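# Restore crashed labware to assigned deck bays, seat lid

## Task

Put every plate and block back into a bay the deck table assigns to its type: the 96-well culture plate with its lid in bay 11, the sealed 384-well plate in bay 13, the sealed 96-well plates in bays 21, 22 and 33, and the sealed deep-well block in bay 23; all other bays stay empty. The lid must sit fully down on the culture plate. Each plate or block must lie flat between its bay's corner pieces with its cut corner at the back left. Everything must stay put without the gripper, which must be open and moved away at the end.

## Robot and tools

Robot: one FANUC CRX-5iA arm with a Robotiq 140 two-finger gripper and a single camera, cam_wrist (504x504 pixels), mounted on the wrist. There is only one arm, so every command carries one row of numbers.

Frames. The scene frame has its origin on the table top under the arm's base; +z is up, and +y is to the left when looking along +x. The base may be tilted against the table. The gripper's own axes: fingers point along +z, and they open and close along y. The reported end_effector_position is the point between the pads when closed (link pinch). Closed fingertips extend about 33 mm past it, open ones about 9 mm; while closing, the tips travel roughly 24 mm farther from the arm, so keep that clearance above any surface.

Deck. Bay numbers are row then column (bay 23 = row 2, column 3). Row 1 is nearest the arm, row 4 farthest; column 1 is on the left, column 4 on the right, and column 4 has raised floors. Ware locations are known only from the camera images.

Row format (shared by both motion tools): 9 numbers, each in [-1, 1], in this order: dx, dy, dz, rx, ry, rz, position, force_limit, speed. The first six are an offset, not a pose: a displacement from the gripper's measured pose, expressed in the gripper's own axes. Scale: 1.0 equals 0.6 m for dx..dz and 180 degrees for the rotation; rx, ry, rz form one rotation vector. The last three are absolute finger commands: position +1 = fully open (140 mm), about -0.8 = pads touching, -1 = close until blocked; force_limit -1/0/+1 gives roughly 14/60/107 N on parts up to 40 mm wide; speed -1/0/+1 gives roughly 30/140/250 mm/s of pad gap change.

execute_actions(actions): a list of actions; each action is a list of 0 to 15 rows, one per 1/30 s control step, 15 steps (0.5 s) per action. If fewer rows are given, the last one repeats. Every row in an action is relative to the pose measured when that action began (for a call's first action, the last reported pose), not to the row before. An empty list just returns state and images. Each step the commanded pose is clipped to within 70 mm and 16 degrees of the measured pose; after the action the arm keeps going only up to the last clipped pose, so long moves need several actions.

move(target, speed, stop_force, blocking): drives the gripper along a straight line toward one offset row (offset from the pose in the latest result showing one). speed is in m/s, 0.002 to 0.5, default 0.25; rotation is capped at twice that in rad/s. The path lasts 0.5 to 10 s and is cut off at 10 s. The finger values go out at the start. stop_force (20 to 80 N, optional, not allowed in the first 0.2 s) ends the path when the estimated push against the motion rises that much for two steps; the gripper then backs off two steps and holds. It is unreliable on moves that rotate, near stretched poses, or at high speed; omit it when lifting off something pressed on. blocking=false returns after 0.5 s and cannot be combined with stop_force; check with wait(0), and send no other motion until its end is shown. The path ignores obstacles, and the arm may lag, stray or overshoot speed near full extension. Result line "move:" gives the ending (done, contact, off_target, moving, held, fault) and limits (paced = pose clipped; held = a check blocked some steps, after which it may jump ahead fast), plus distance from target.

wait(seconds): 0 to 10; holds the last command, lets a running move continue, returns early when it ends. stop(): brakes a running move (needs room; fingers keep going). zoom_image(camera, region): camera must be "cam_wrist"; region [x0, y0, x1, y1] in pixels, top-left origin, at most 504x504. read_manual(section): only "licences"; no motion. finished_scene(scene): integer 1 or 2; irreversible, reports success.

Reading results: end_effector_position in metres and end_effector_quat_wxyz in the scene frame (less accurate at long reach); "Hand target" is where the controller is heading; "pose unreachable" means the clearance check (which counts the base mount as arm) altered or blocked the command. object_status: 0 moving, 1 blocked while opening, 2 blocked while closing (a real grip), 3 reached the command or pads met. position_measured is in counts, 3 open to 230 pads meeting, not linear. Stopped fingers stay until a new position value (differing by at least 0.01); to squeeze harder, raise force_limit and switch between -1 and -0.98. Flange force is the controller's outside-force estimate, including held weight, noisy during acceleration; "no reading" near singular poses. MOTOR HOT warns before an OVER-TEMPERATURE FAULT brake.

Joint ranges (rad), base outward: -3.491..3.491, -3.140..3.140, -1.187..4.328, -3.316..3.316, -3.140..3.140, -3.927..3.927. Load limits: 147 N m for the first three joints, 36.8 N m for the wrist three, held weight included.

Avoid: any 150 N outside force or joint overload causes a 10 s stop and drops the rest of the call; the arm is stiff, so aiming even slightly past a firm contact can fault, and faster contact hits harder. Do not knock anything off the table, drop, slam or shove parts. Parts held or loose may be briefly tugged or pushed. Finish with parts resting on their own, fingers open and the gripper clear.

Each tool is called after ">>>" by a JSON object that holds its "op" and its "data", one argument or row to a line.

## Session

>>> {"op": "execute_actions", "data": {
  "actions": []
}}

Scene clock: 0.00 s.
end_effector_position=(+0.5254, -0.1376, +0.5909) position_measured=3 object_status=3 end_effector_quat_wxyz=(-0.096, +0.987, -0.092, -0.086)
Joint positions: [ 0.265  0.131  0.219 -0.002 -1.657  1.308]
Joint velocities: [-0.    -0.     0.001  0.001  0.001  0.001]
Flange force (N, the push that the arm receives, along the gripper's own x y z axes): no reading
Hand target: +0.525, -0.138, +0.591; -0.096, +0.987, -0.092, -0.086

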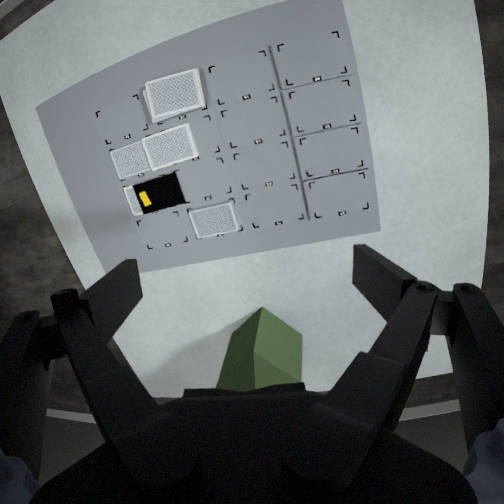

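>>> {"op": "move", "data": {
  "target": [0,0,0.3,-0.0614,0.055,-0.0588,0.45,-0.5,0],
  "speed": 0.4
}}

>>> {"op": "move", "data": {
  "target": [0.359,-0.308,0.45,0,0,0.5,0.45,-0.5,0],
  "speed": 0.4
}}

Scene clock: 6.23 s.
end_effector_position=(+0.4978, -0.1011, +0.4167) position_measured=72 object_status=3 end_effector_quat_wxyz=(-0.000, +1.000, -0.000, -0.000)
Joint positions: [ 0.433  0.041 -0.415  0.277 -1.03   1.191]
Joint velocities: [ 0.002 -0.001 -0.006  0.007  0.005 -0.009]
Flange force (N, the push that the arm receives, along the gripper's own x y z axes): [3.8 0.1 -1.6]
Hand target: +0.498, -0.101, +0.417; -0.000, +1.000, -0.000, -0.000
Off the commanded pose: 0.001 m, 0 deg.
move: done; limits=paced

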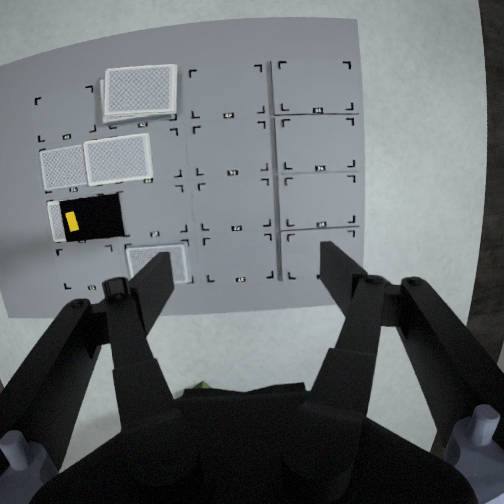

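Scene clock: 8.77 s.
end_effector_position=(+0.7133, +0.0832, +0.1469) position_measured=72 object_status=3 end_effector_quat_wxyz=(+0.000, +0.707, -0.707, -0.000)
Joint positions: [ 0.52   0.964  0.255  0.341 -0.811 -0.562]
Joint velocities: [ 0.     0.004  0.007 -0.002 -0.004 -0.   ]
Flange force (N, the push that the arm receives, along the gripper's own x y z axes): [-1.5 -3.3 -1.9]
Hand target: +0.713, +0.083, +0.147; +0.000, +0.707, -0.707, -0.000
Off the commanded pose: 0.001 m, 0 deg.
move: done

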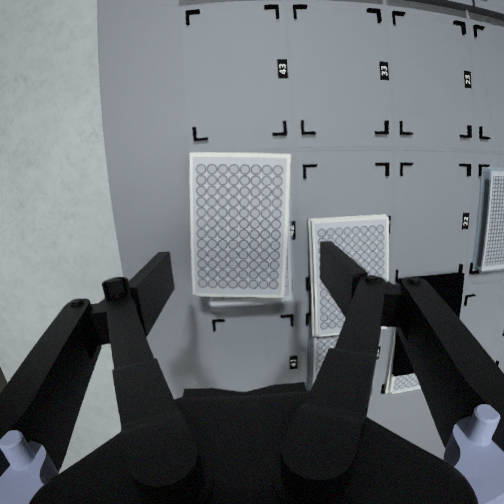

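>>> {"op": "move", "data": {
  "target": [0.022,-0.008,0.065,0,0,0.027,0.45,-0.5,0],
  "speed": 0.12
}}

Scene clock: 11.17 s.
end_effector_position=(+0.7181, +0.0700, +0.1080) position_measured=72 object_status=3 end_effector_quat_wxyz=(+0.000, +0.676, -0.737, -0.000)
Joint positions: [ 0.486  1.033  0.291  0.351 -0.771 -0.63 ]
Joint velocities: [-0.001  0.002  0.002  0.     0.001 -0.001]
Flange force (N, the push that the arm receives, along the gripper's own x y z axes): [-2.1 -10.0 -1.1]
Hand target: +0.718, +0.070, +0.108; +0.000, +0.676, -0.737, -0.000
Off the commanded pose: 0.000 m, 0 deg.
move: done

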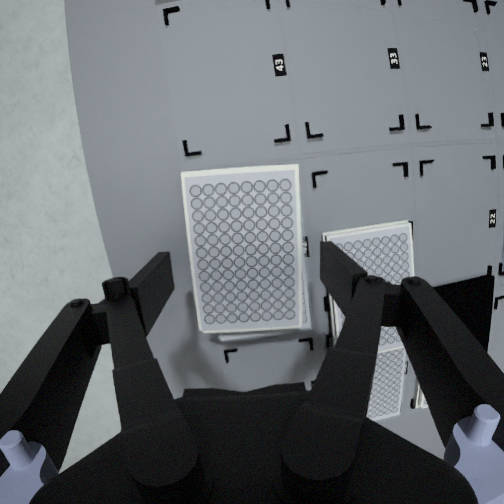

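>>> {"op": "move", "data": {
  "target": [0,0,0.037,0,0,0,0.45,-0.5,0],
  "speed": 0.06
}}

>>> {"op": "move", "data": {
  "target": [0,0,0,0,0,0,-1,-0.5,-0.7]
}}

>>> {"op": "move", "data": {
  "target": [0,0,-0.02,0,0,-0.027,-1,-0.5,-0.7],
  "speed": 0.06
}}

>>> {"op": "move", "data": {
  "target": [-0.299,0.008,0,0,0,0,-1,-0.5,-0.7],
  "speed": 0.2
}}

>>> {"op": "move", "data": {
  "target": [0,0,0.072,0,0,0,-1,-0.5,-0.7],
  "speed": 0.08
}}

>>> {"op": "zoom_image", "data": {
  "camera": "cam_wrist",
  "region": [130,140,360,370]
}}

Scene clock: 16.80 s.
end_effector_position=(+0.7181, +0.0700, +0.0859) position_measured=72 object_status=3 end_effector_quat_wxyz=(+0.000, +0.676, -0.737, -0.000)
Joint positions: [ 0.478  1.073  0.308  0.359 -0.748 -0.633]
Joint velocities: [-0.     0.002  0.002 -0.     0.002  0.002]
Flange force (N, the push that the arm receives, along the gripper's own x y z axes): [-2.1 -6.8 -1.1]
Hand target: +0.718, +0.070, +0.086; +0.000, +0.676, -0.737, -0.000
Off the commanded pose: 0.000 m, 0 deg.
move: done

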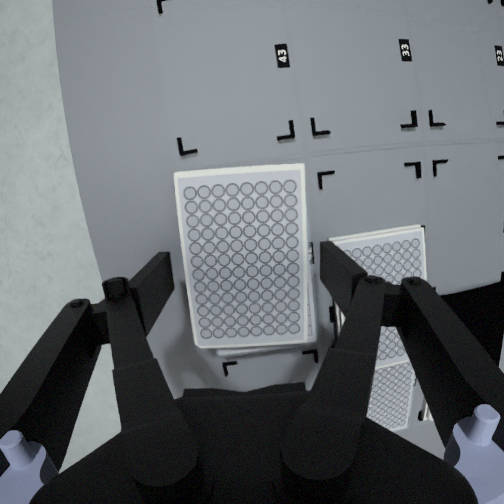

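Scene clock: 17.40 s.
end_effector_position=(+0.7182, +0.0700, +0.0859) position_measured=108 object_status=2 end_effector_quat_wxyz=(-0.000, +0.676, -0.737, -0.000)
Joint positions: [ 0.478  1.073  0.308  0.359 -0.748 -0.633]
Joint velocities: [ 0.    -0.    -0.001 -0.     0.     0.   ]
Flange force (N, the push that the arm receives, along the gripper's own x y z axes): [-0.6 -3.6 -13.1]
Hand target: +0.718, +0.070, +0.086; +0.000, +0.676, -0.737, -0.000
Off the commanded pose: 0.000 m, 0 deg.
move: done

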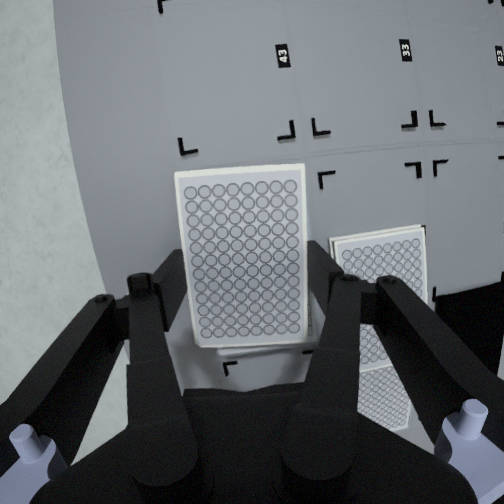

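Scene clock: 18.37 s.
end_effector_position=(+0.7182, +0.0700, +0.0979) position_measured=108 object_status=2 end_effector_quat_wxyz=(-0.000, +0.707, -0.708, -0.000)
Joint positions: [ 0.482  1.051  0.298  0.355 -0.76  -0.547]
Joint velocities: [ 0.    -0.001  0.    -0.    -0.001  0.005]
Flange force (N, the push that the arm receives, along the gripper's own x y z axes): [-1.4 -3.9 -0.9]
Hand target: +0.718, +0.070, +0.098; -0.000, +0.707, -0.707, -0.000
Off the commanded pose: 0.000 m, 0 deg.
move: done

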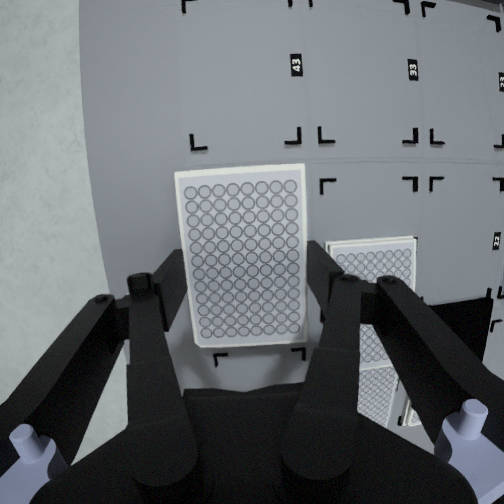

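Scene clock: 19.73 s.
end_effector_position=(+0.7134, +0.2494, +0.0977) position_measured=108 object_status=2 end_effector_quat_wxyz=(-0.000, +0.707, -0.708, -0.000)
Joint positions: [ 0.708  1.204  0.512  0.335 -0.874 -0.737]
Joint velocities: [ 0.001  0.002  0.004 -0.001 -0.003 -0.001]
Flange force (N, the push that the arm receives, along the gripper's own x y z axes): [-2.0 -1.9 -2.7]
Hand target: +0.713, +0.249, +0.098; +0.000, +0.707, -0.707, -0.000
Off the commanded pose: 0.000 m, 0 deg.
move: done

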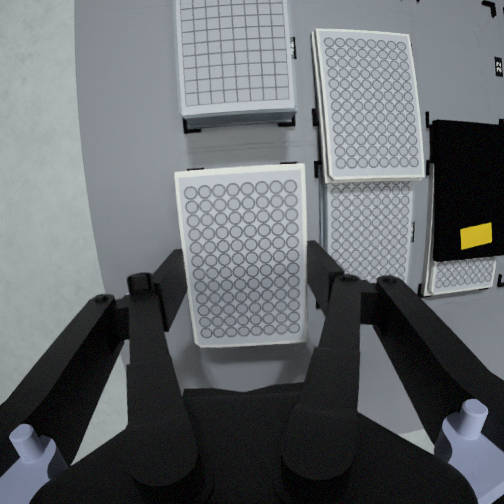

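Scene clock: 20.63 s.
end_effector_position=(+0.7134, +0.2493, +0.0546) position_measured=108 object_status=2 end_effector_quat_wxyz=(-0.000, +0.707, -0.708, -0.000)
Joint positions: [ 0.693  1.285  0.56   0.345 -0.84  -0.737]
Joint velocities: [-0.     0.003  0.003 -0.001 -0.     0.001]
Flange force (N, the push that the arm receives, along the gripper's own x y z axes): [-2.1 -2.8 -2.1]
Hand target: +0.713, +0.249, +0.055; -0.000, +0.707, -0.708, -0.000
Off the commanded pose: 0.000 m, 0 deg.
move: done

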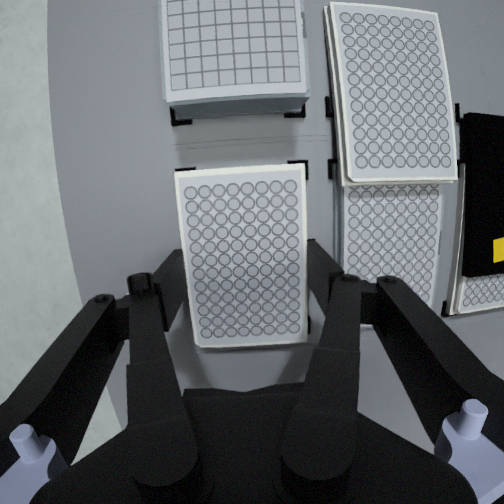

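Region (130, 140, 360, 370) of cam_wrist's 504x504 image, scaled by 2.191, with more detail than that image has.

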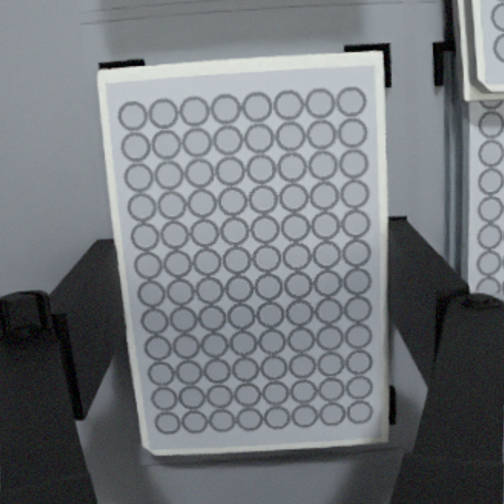

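Shift +y 1.3mm, -x 1mm, then down.

>>> {"op": "move", "data": {
  "target": [-0.0018,0.0022,0.004,0,0,0,-1,-0.5,-0.7],
  "speed": 0.02
}}

>>> {"op": "move", "data": {
  "target": [0,0,0.0115,0,0,0,-1,-0.5,-0.7],
  "speed": 0.008,
  "stop_force": 20
}}

>>> {"op": "move", "data": {
  "target": [0,0,0,0,0,0,0.37,-0.5,-0.7]
}}

>>> {"op": "zoom_image", "data": {
  "camera": "cam_wrist",
  "region": [130,140,360,370]
}}

>>> {"op": "move", "data": {
  "target": [0,0,-0.08,0,0,0,0.37,-0.5,-0.7],
  "speed": 0.12
}}

>>> {"op": "move", "data": {
  "target": [0.195,0.182,0,0,-0.039,-0.012,0.37,-0.5,-0.7],
  "speed": 0.2
}}

Scene clock: 27.33 s.
end_effector_position=(+0.7121, +0.2504, +0.0522) position_measured=108 object_status=2 end_effector_quat_wxyz=(-0.000, +0.707, -0.708, -0.000)
Joint positions: [ 0.694  1.288  0.558  0.347 -0.836 -0.74 ]
Joint velocities: [ 0.     0.     0.    -0.     0.    -0.001]
Flange force (N, the push that the arm receives, along the gripper's own x y z axes): [-2.7 -5.9 -1.4]
Hand target: +0.712, +0.250, +0.052; -0.000, +0.707, -0.708, -0.000
Off the commanded pose: 0.000 m, 0 deg.
move: done

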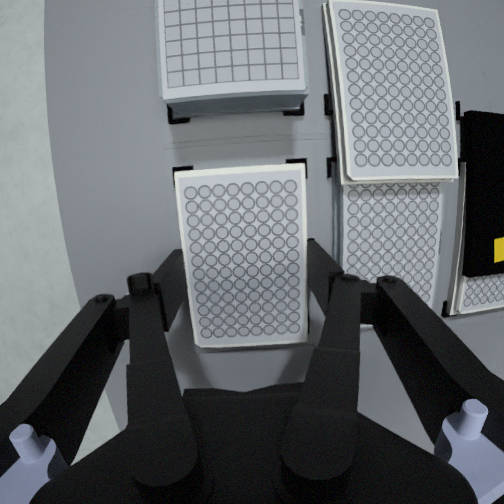

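Scene clock: 28.40 s.
end_effector_position=(+0.7122, +0.2504, +0.0455) position_measured=108 object_status=2 end_effector_quat_wxyz=(-0.000, +0.707, -0.708, -0.000)
Joint positions: [ 0.692  1.301  0.568  0.348 -0.831 -0.74 ]
Joint velocities: [-0.     0.001  0.001  0.     0.001  0.001]
Flange force (N, the push that the arm receives, along the gripper's own x y z axes): [-1.9 -2.0 -15.3]
Hand target: +0.712, +0.250, +0.045; -0.000, +0.707, -0.708, -0.000
Off the commanded pose: 0.000 m, 0 deg.
move: done

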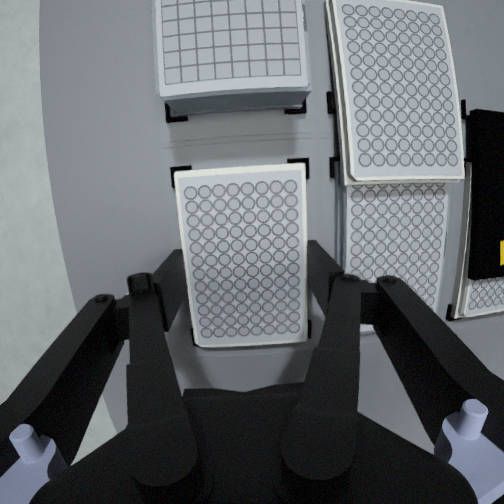

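Scene clock: 28.90 s.
end_effector_position=(+0.7122, +0.2504, +0.0454) position_measured=82 object_status=3 end_effector_quat_wxyz=(-0.000, +0.707, -0.708, -0.000)
Joint positions: [ 0.692  1.301  0.568  0.348 -0.831 -0.74 ]
Joint velocities: [ 0.    -0.001 -0.001  0.    -0.     0.   ]
Flange force (N, the push that the arm receives, along the gripper's own x y z axes): [0.9 2.7 -3.6]
Hand target: +0.712, +0.250, +0.046; -0.000, +0.707, -0.708, -0.000
Off the commanded pose: 0.000 m, 0 deg.
move: done

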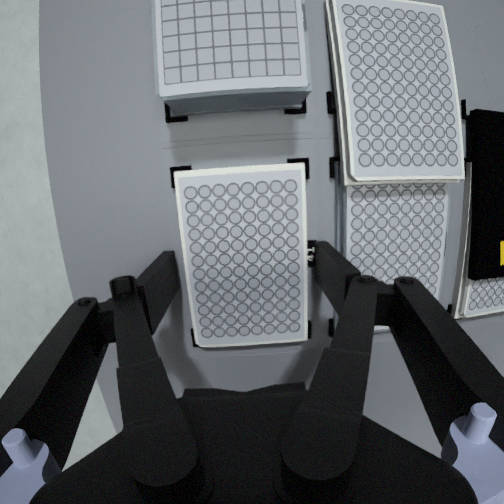

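Region (130, 140, 360, 370) of cam_wrist's 504x504 image, scaled by 2.191, with more detail than that image has.

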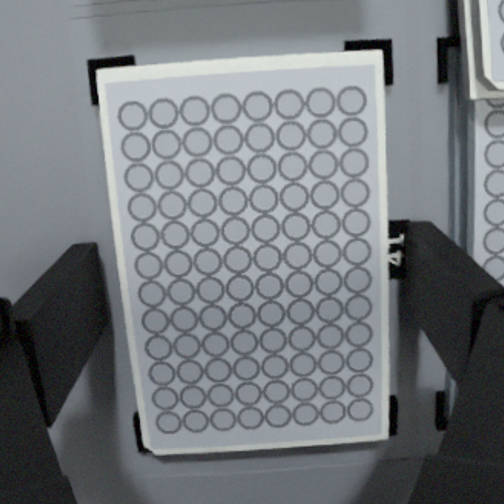

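Scene clock: 29.73 s.
end_effector_position=(+0.7121, +0.2504, +0.0933) position_measured=82 object_status=3 end_effector_quat_wxyz=(+0.000, +0.707, -0.708, -0.000)
Joint positions: [ 0.709  1.211  0.512  0.337 -0.868 -0.741]
Joint velocities: [ 0.    -0.002 -0.001 -0.001 -0.     0.001]
Flange force (N, the push that the arm receives, along the gripper's own x y z axes): [-0.3 0.0 -3.6]
Hand target: +0.712, +0.250, +0.093; -0.000, +0.707, -0.708, -0.000
Off the commanded pose: 0.000 m, 0 deg.
move: done

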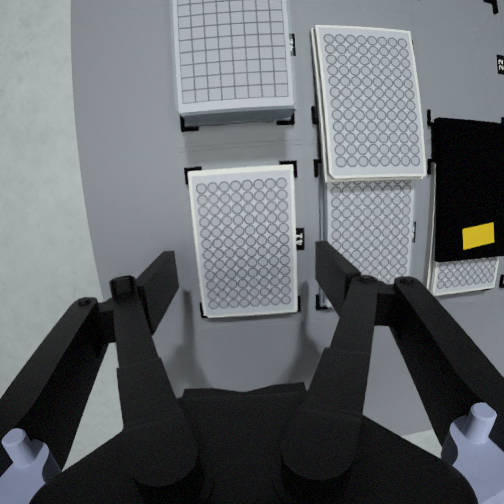

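Scene clock: 31.00 s.
end_effector_position=(+0.6030, +0.1333, +0.0934) position_measured=82 object_status=3 end_effector_quat_wxyz=(-0.043, +0.718, -0.693, -0.043)
Joint positions: [ 0.567  0.906 -0.083  0.288 -0.488 -0.583]
Joint velocities: [-0.002 -0.003 -0.007  0.001  0.008 -0.001]
Flange force (N, the push that the arm receives, along the gripper's own x y z axes): [-0.2 -5.8 2.3]
Hand target: +0.603, +0.133, +0.093; -0.043, +0.718, -0.693, -0.043
Off the commanded pose: 0.000 m, 0 deg.
move: done

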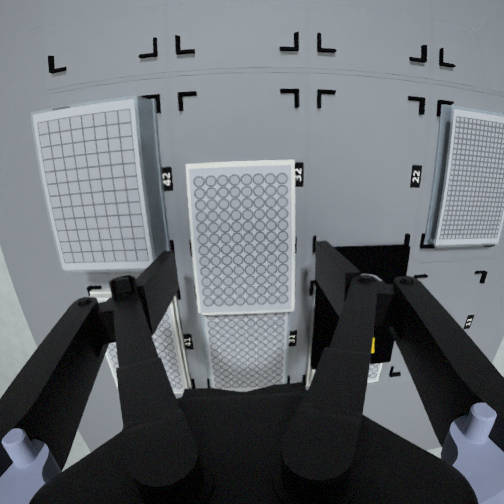

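>>> {"op": "move", "data": {
  "target": [0.007,-0.0035,0.069,0,0,0.006,0.37,-0.5,-0.7],
  "speed": 0.05
}}

>>> {"op": "move", "data": {
  "target": [0,0,0,0,0,0,-1,-0.5,-0.7]
}}

>>> {"op": "move", "data": {
  "target": [0,0,-0.022,0,0.039,0.006,-1,-0.5,-0.7],
  "speed": 0.06
}}

>>> {"op": "move", "data": {
  "target": [0.079,0,0.018,0,0,0,-1,-0.5,-0.7],
  "speed": 0.07
}}

>>> {"op": "zoom_image", "data": {
  "camera": "cam_wrist",
  "region": [130,140,360,370]
}}

Scene clock: 36.77 s.
end_effector_position=(+0.6052, +0.1342, +0.0519) position_measured=82 object_status=3 end_effector_quat_wxyz=(-0.043, +0.712, -0.700, -0.044)
Joint positions: [ 0.549  0.994 -0.041  0.313 -0.44  -0.612]
Joint velocities: [-0.     0.002  0.001  0.002  0.002 -0.   ]
Flange force (N, the push that the arm receives, along the gripper's own x y z axes): [-0.6 -2.3 -2.3]
Hand target: +0.605, +0.134, +0.052; -0.043, +0.712, -0.700, -0.044
Off the commanded pose: 0.000 m, 0 deg.
move: done

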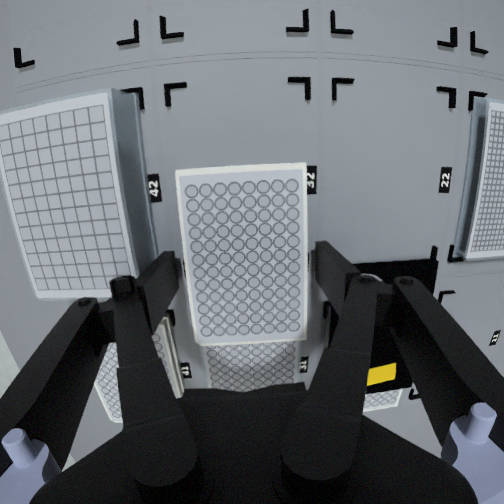

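Scene clock: 37.27 s.
end_effector_position=(+0.6052, +0.1342, +0.0519) position_measured=108 object_status=2 end_effector_quat_wxyz=(-0.043, +0.712, -0.700, -0.044)
Joint positions: [ 0.549  0.994 -0.041  0.313 -0.44  -0.612]
Joint velocities: [-0.    -0.     0.     0.001 -0.    -0.   ]
Flange force (N, the push that the arm receives, along the gripper's own x y z axes): [-2.7 2.5 -19.0]
Hand target: +0.605, +0.134, +0.052; -0.043, +0.712, -0.700, -0.044
Off the commanded pose: 0.000 m, 0 deg.
move: done

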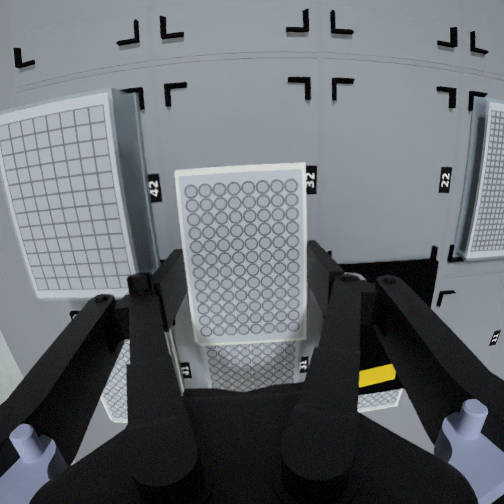

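Scene clock: 38.57 s.
end_effector_position=(+0.6052, +0.1326, +0.0649) position_measured=108 object_status=2 end_effector_quat_wxyz=(+0.001, +0.707, -0.708, -0.001)
Joint positions: [ 0.597  0.986 -0.086  0.541 -0.501 -0.888]
Joint velocities: [ 0.002 -0.001 -0.006  0.018  0.    -0.018]
Flange force (N, the push that the arm receives, along the gripper's own x y z axes): [-1.1 -0.6 -2.3]
Hand target: +0.605, +0.133, +0.065; +0.001, +0.707, -0.708, -0.001
Off the commanded pose: 0.000 m, 0 deg.
move: done

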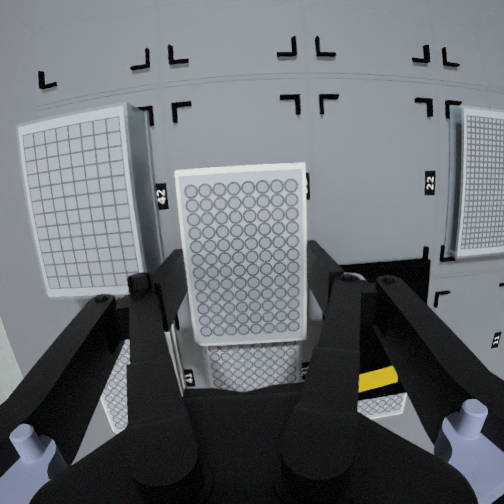

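Scene clock: 39.60 s.
end_effector_position=(+0.6052, +0.0852, +0.0541) position_measured=108 object_status=2 end_effector_quat_wxyz=(+0.001, +0.707, -0.708, -0.001)
Joint positions: [ 0.518  0.974 -0.122  0.576 -0.46  -0.849]
Joint velocities: [-0.002 -0.    -0.    -0.     0.001  0.   ]
Flange force (N, the push that the arm receives, along the gripper's own x y z axes): [-1.0 -4.3 -2.4]
Hand target: +0.605, +0.085, +0.054; +0.001, +0.707, -0.708, -0.001
Off the commanded pose: 0.000 m, 0 deg.
move: done

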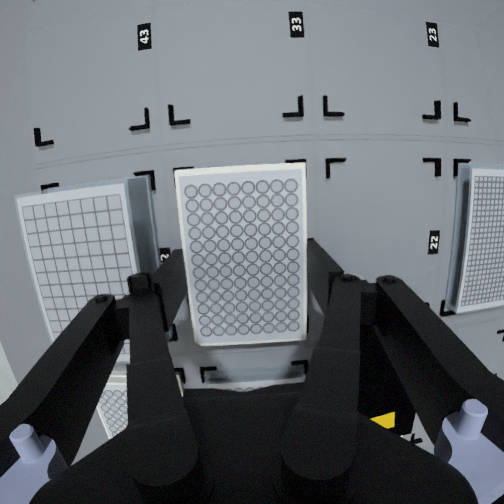

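Region (130, 140, 360, 370) of cam_wrist's 504x504 image, scaled by 2.191, with more detail than that image has.

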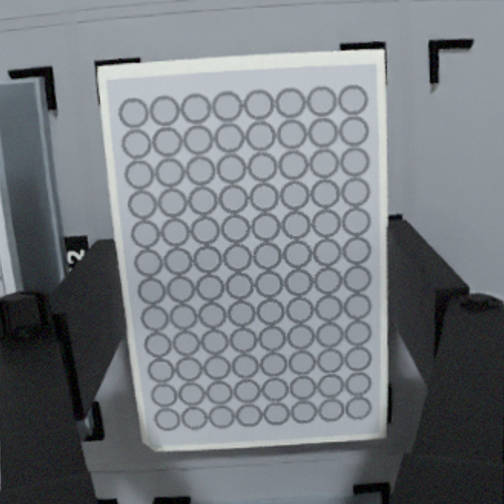

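>>> {"op": "move", "data": {
  "target": [-0.0022,0,0.004,0,0,-0.0015,-1,-0.5,-0.7],
  "speed": 0.02
}}

>>> {"op": "move", "data": {
  "target": [0,0,0.0105,0,0,0,-1,-0.5,-0.7],
  "speed": 0.008,
  "stop_force": 20
}}

>>> {"op": "move", "data": {
  "target": [0,0,0,0,0,0,0.37,-0.5,-0.7]
}}

>>> {"op": "zoom_image", "data": {
  "camera": "cam_wrist",
  "region": [130,140,360,370]
}}

>>> {"op": "move", "data": {
  "target": [0,0,-0.05,0,0,0,0.37,-0.5,-0.7],
  "speed": 0.1
}}

>>> {"op": "move", "data": {
  "target": [-0.21,0.178,0,0,-0.028,0,0.42,-0.5,-0.7],
  "speed": 0.15
}}

Scene clock: 46.43 s.
end_effector_position=(+0.6052, +0.0865, +0.0518) position_measured=108 object_status=2 end_effector_quat_wxyz=(+0.001, +0.708, -0.706, -0.001)
Joint positions: [ 0.518  0.98  -0.12   0.58  -0.458 -0.849]
Joint velocities: [0.    0.001 0.002 0.001 0.002 0.   ]
Flange force (N, the push that the arm receives, along the gripper's own x y z axes): [-2.3 -6.5 -1.0]
Hand target: +0.605, +0.087, +0.052; +0.001, +0.708, -0.706, -0.001
Off the commanded pose: 0.000 m, 0 deg.
move: done

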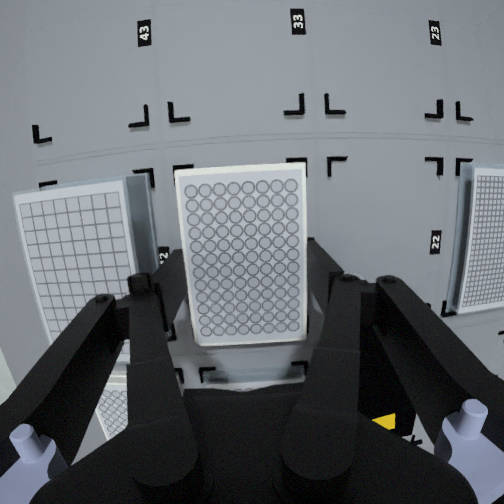

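Scene clock: 47.43 s.
end_effector_position=(+0.6052, +0.0865, +0.0455) position_measured=108 object_status=2 end_effector_quat_wxyz=(+0.001, +0.708, -0.706, -0.001)
Joint positions: [ 0.515  0.993 -0.115  0.59  -0.45  -0.856]
Joint velocities: [-0.     0.001  0.001  0.001  0.     0.   ]
Flange force (N, the push that the arm receives, along the gripper's own x y z axes): [1.3 -4.8 -2.8]
Hand target: +0.605, +0.086, +0.045; +0.001, +0.708, -0.706, -0.001
Off the commanded pose: 0.000 m, 0 deg.
move: done

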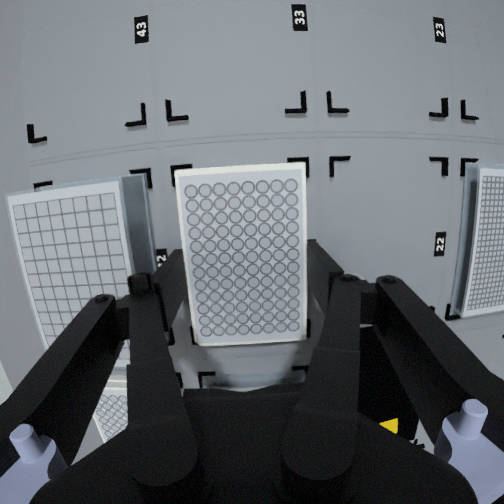

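Scene clock: 47.93 s.
end_effector_position=(+0.6052, +0.0865, +0.0455) position_measured=82 object_status=3 end_effector_quat_wxyz=(+0.000, +0.708, -0.706, -0.001)
Joint positions: [ 0.515  0.993 -0.115  0.59  -0.45  -0.856]
Joint velocities: [ 0.    -0.    -0.001  0.     0.    -0.001]
Flange force (N, the push that the arm receives, along the gripper's own x y z axes): [-1.3 -4.1 -3.6]
Hand target: +0.605, +0.086, +0.046; +0.001, +0.708, -0.706, -0.001
Off the commanded pose: 0.000 m, 0 deg.
move: done

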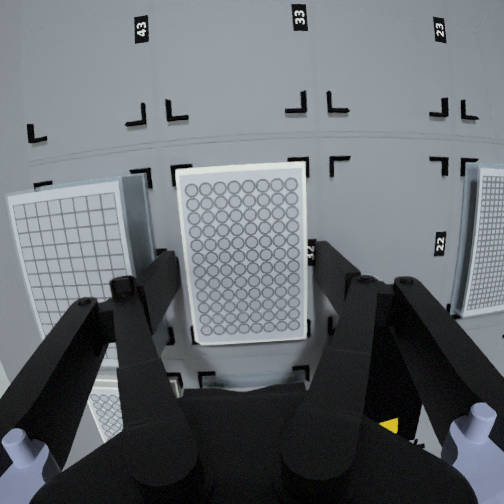

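Region (130, 140, 360, 370) of cam_wrist's 504x504 image, scaled by 2.191, with more detail than that image has.

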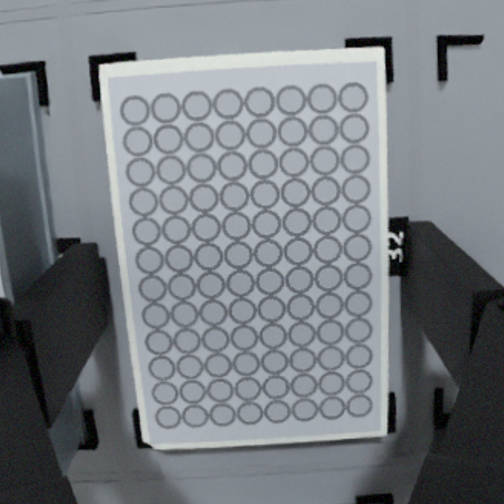

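Scene clock: 48.73 s.
end_effector_position=(+0.6052, +0.0865, +0.0754) position_measured=82 object_status=3 end_effector_quat_wxyz=(+0.000, +0.708, -0.706, -0.001)
Joint positions: [ 0.532  0.932 -0.135  0.544 -0.489 -0.822]
Joint velocities: [ 0.001 -0.002 -0.    -0.003 -0.001  0.001]
Flange force (N, the push that the arm receives, along the gripper's own x y z axes): [-2.6 -6.7 -3.6]
Hand target: +0.605, +0.087, +0.075; +0.000, +0.708, -0.706, -0.001
Off the commanded pose: 0.000 m, 0 deg.
move: done

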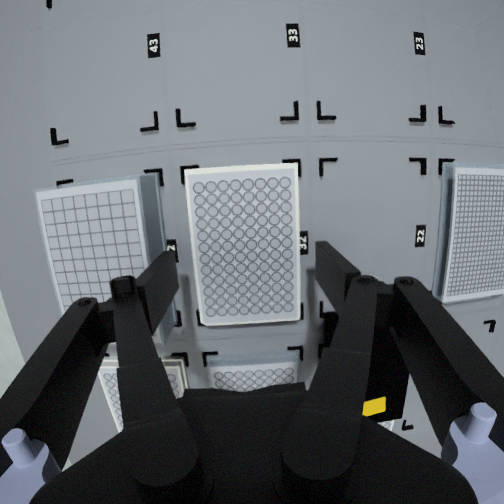

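Scene clock: 50.27 s.
end_effector_position=(+0.4979, +0.2121, +0.0756) position_measured=76 object_status=3 end_effector_quat_wxyz=(-0.030, +0.708, -0.705, -0.033)
Joint positions: [ 0.733  0.901 -0.398  0.726 -0.27  -1.237]
Joint velocities: [-0.022 -0.008 -0.05   0.167  0.036 -0.152]
Flange force (N, the push that the arm receives, along the gripper's own x y z axes): no reading
Hand target: +0.498, +0.212, +0.076; -0.030, +0.708, -0.705, -0.032
Off the commanded pose: 0.000 m, 0 deg.
move: done

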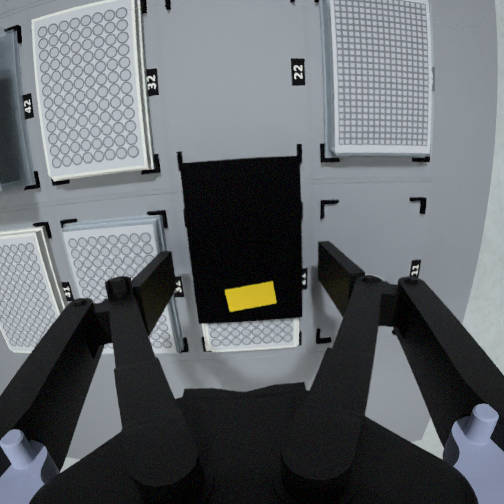

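>>> {"op": "move", "data": {
  "target": [0.007,0,0.043,0.0015,0,0,0.42,-0.5,-0.7],
  "speed": 0.03
}}

>>> {"op": "move", "data": {
  "target": [0,0,0,0,0,0,-1,-0.6,-0.7]
}}

>>> {"op": "move", "data": {
  "target": [-0.015,0,-0.022,0,0.028,0,-1,-0.6,-0.7],
  "speed": 0.04
}}

>>> {"op": "move", "data": {
  "target": [-0.054,0,0.004,0,0,0,-1,-0.6,-0.7],
  "speed": 0.05
}}

>>> {"op": "zoom_image", "data": {
  "camera": "cam_wrist",
  "region": [130,90,360,320]
}}

Scene clock: 56.43 s.
end_effector_position=(+0.4979, +0.2101, +0.0496) position_measured=76 object_status=3 end_effector_quat_wxyz=(-0.030, +0.708, -0.705, -0.033)
Joint positions: [ 0.674  0.95  -0.417  0.959 -0.214 -1.418]
Joint velocities: [-0.031  0.    -0.032  0.162  0.022 -0.133]
Flange force (N, the push that the arm receives, along the gripper's own x y z axes): no reading
Hand target: +0.498, +0.210, +0.050; -0.030, +0.708, -0.705, -0.032
Off the commanded pose: 0.000 m, 0 deg.
move: done

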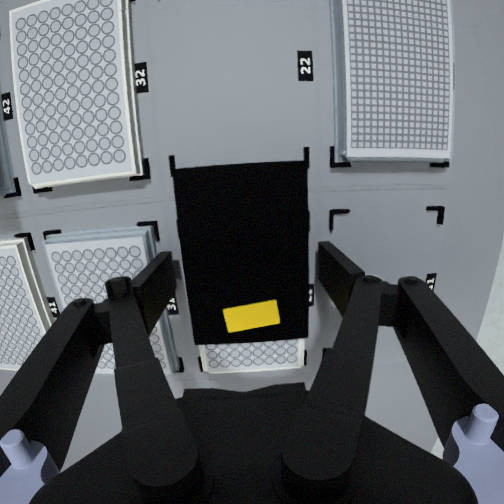

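Scene clock: 56.93 s.
end_effector_position=(+0.4978, +0.2101, +0.0495) position_measured=103 object_status=2 end_effector_quat_wxyz=(-0.030, +0.708, -0.705, -0.033)
Joint positions: [ 0.674  0.95  -0.417  0.96  -0.213 -1.419]
Joint velocities: [ 0.001 -0.     0.002 -0.006 -0.001  0.003]
Flange force (N, the push that the arm receives, along the gripper's own x y z axes): no reading
Hand target: +0.498, +0.210, +0.050; -0.030, +0.708, -0.705, -0.033
Off the commanded pose: 0.000 m, 0 deg.
move: done

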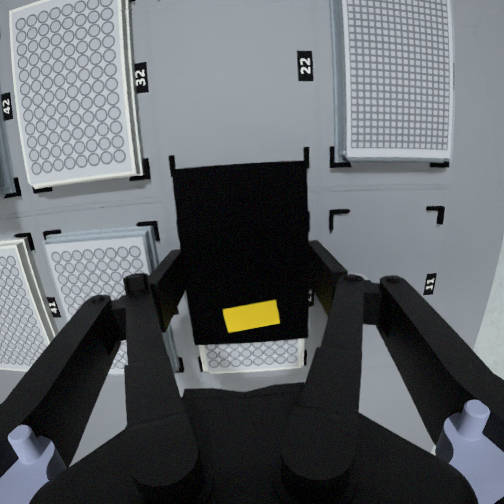

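Scene clock: 58.27 s.
end_effector_position=(+0.4977, +0.2180, +0.0634) position_measured=103 object_status=2 end_effector_quat_wxyz=(+0.001, +0.708, -0.706, -0.002)
Joint positions: [ 0.769  0.954 -0.36   0.827 -0.35  -1.371]
Joint velocities: [ 0.009  0.003  0.014 -0.035 -0.017  0.029]
Flange force (N, the push that the arm receives, along the gripper's own x y z axes): no reading
Hand target: +0.498, +0.218, +0.063; +0.001, +0.708, -0.706, -0.002
Off the commanded pose: 0.000 m, 0 deg.
move: done

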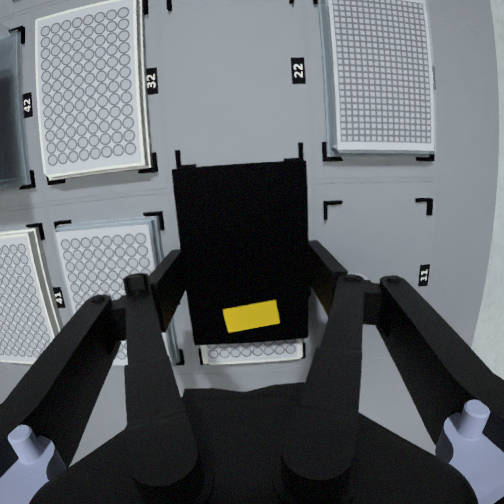

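Scene clock: 59.27 s.
end_effector_position=(+0.4974, +0.2503, +0.0610) position_measured=103 object_status=2 end_effector_quat_wxyz=(+0.001, +0.708, -0.706, -0.002)
Joint positions: [ 0.829  0.992 -0.293  0.745 -0.382 -1.345]
Joint velocities: [ 0.002  0.002  0.005 -0.012 -0.004  0.01 ]
Flange force (N, the push that the arm receives, along the gripper's own x y z axes): no reading
Hand target: +0.497, +0.250, +0.061; +0.001, +0.708, -0.706, -0.002
Off the commanded pose: 0.000 m, 0 deg.
move: done

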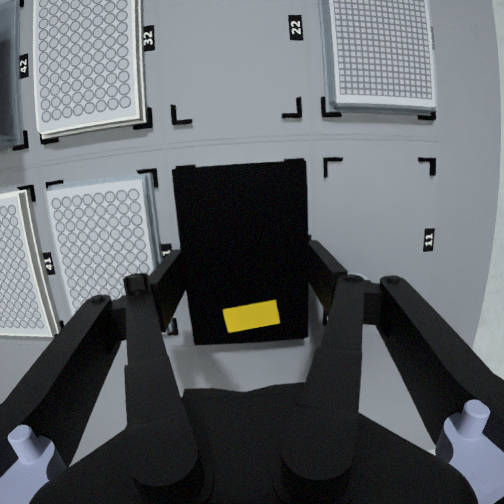

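Region (130, 90, 360, 320) of cam_wrist's 504x504 image, scaled by 2.191, with more detail than that image has.

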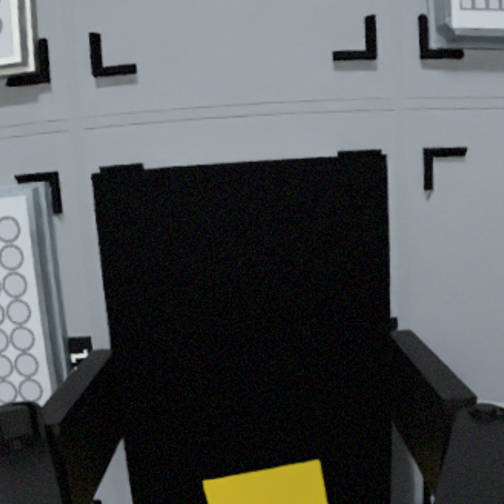

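>>> {"op": "move", "data": {
  "target": [-0.003,0.0003,0,0,0,0.0015,-1,-0.6,-0.7],
  "speed": 0.02
}}

>>> {"op": "move", "data": {
  "target": [0,0,0.0205,0,0,0,-1,-0.6,-0.7],
  "speed": 0.01
}}

>>> {"op": "move", "data": {
  "target": [0,0,0,0,0,0,0.42,-0.6,-0.7]
}}

>>> {"op": "move", "data": {
  "target": [-0.12,0,-0.08,0,0,0,0.42,-0.6,-0.7],
  "speed": 0.12
}}

>>> {"op": "zoom_image", "data": {
  "camera": "cam_wrist",
  "region": [60,30,340,310]
}}

Scene clock: 64.17 s.
end_effector_position=(+0.4973, +0.2521, +0.0610) position_measured=103 object_status=2 end_effector_quat_wxyz=(+0.001, +0.707, -0.707, -0.002)
Joint positions: [ 0.832  0.994 -0.29   0.741 -0.383 -1.349]
Joint velocities: [ 0.     0.    -0.    -0.001  0.    -0.001]
Flange force (N, the push that the arm receives, along the gripper's own x y z axes): no reading
Hand target: +0.497, +0.252, +0.061; +0.001, +0.707, -0.707, -0.002
Off the commanded pose: 0.000 m, 0 deg.
move: done

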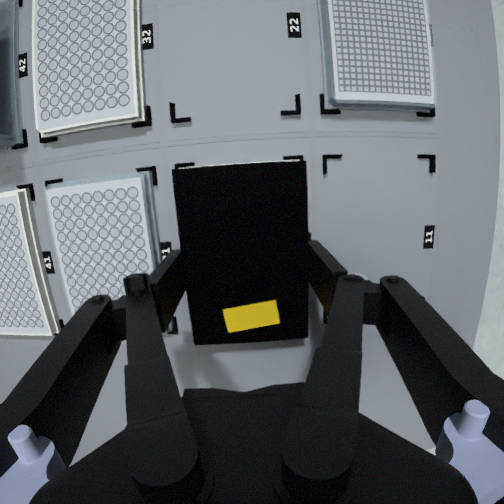

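Scene clock: 65.63 s.
end_effector_position=(+0.4973, +0.2522, +0.0488) position_measured=103 object_status=2 end_effector_quat_wxyz=(+0.001, +0.707, -0.707, -0.002)
Joint positions: [ 0.82   1.019 -0.285  0.783 -0.366 -1.382]
Joint velocities: [-0.001  0.001  0.     0.006  0.002 -0.007]
Flange force (N, the push that the arm receives, along the gripper's own x y z axes): no reading
Hand target: +0.497, +0.252, +0.049; +0.001, +0.707, -0.707, -0.002
Off the commanded pose: 0.000 m, 0 deg.
move: done

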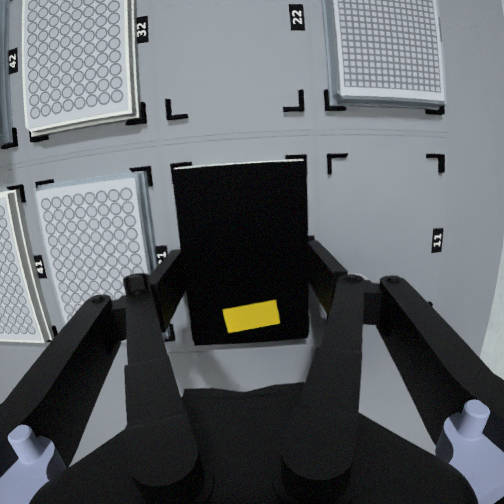

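Scene clock: 66.13 s.
end_effector_position=(+0.4973, +0.2522, +0.0488) position_measured=76 object_status=3 end_effector_quat_wxyz=(+0.001, +0.707, -0.707, -0.002)
Joint positions: [ 0.82   1.019 -0.285  0.783 -0.366 -1.382]
Joint velocities: [-0.    -0.    -0.002 -0.001 -0.001  0.   ]
Flange force (N, the push that the arm receives, along the gripper's own x y z axes): no reading
Hand target: +0.497, +0.252, +0.049; +0.001, +0.707, -0.707, -0.002
Off the commanded pose: 0.000 m, 0 deg.
move: done

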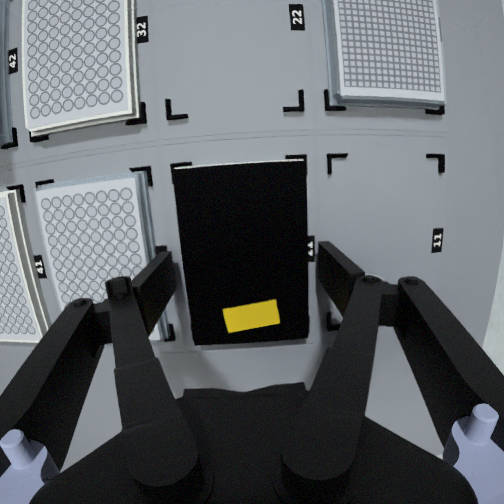

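Scene clock: 67.27 s.
end_effector_position=(+0.4973, +0.3242, +0.0968) position_measured=76 object_status=3 end_effector_quat_wxyz=(+0.001, +0.707, -0.707, -0.002)
Joint positions: [ 0.971  1.003 -0.14   0.521 -0.525 -1.25 ]
Joint velocities: [ 0.001  0.003  0.006 -0.007 -0.005  0.006]
Flange force (N, the push that the arm receives, along the gripper's own x y z axes): [-5.5 -4.1 -3.8]
Hand target: +0.497, +0.324, +0.097; +0.001, +0.707, -0.707, -0.002
Off the commanded pose: 0.000 m, 0 deg.
move: done

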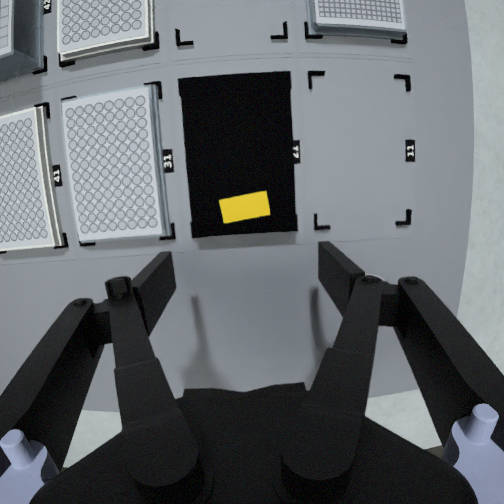

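Region (60, 30, 340, 310) of cam_wrist's 504x504 image, scaled by 1.800, with more detail than that image has.

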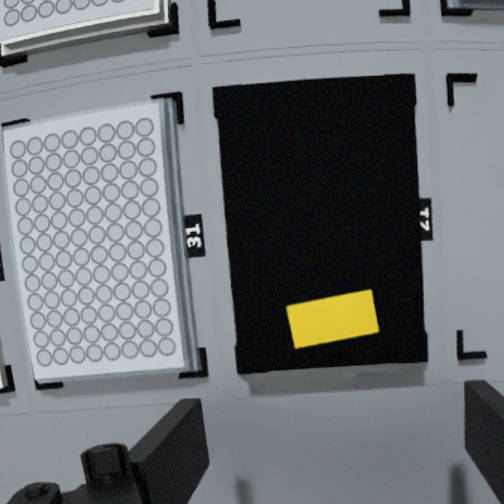

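The lid went down without slipping and looks seated.

>>> {"op": "finished_scene", "data": {
  "scene": 2
}}

The scene is finished: the task was done.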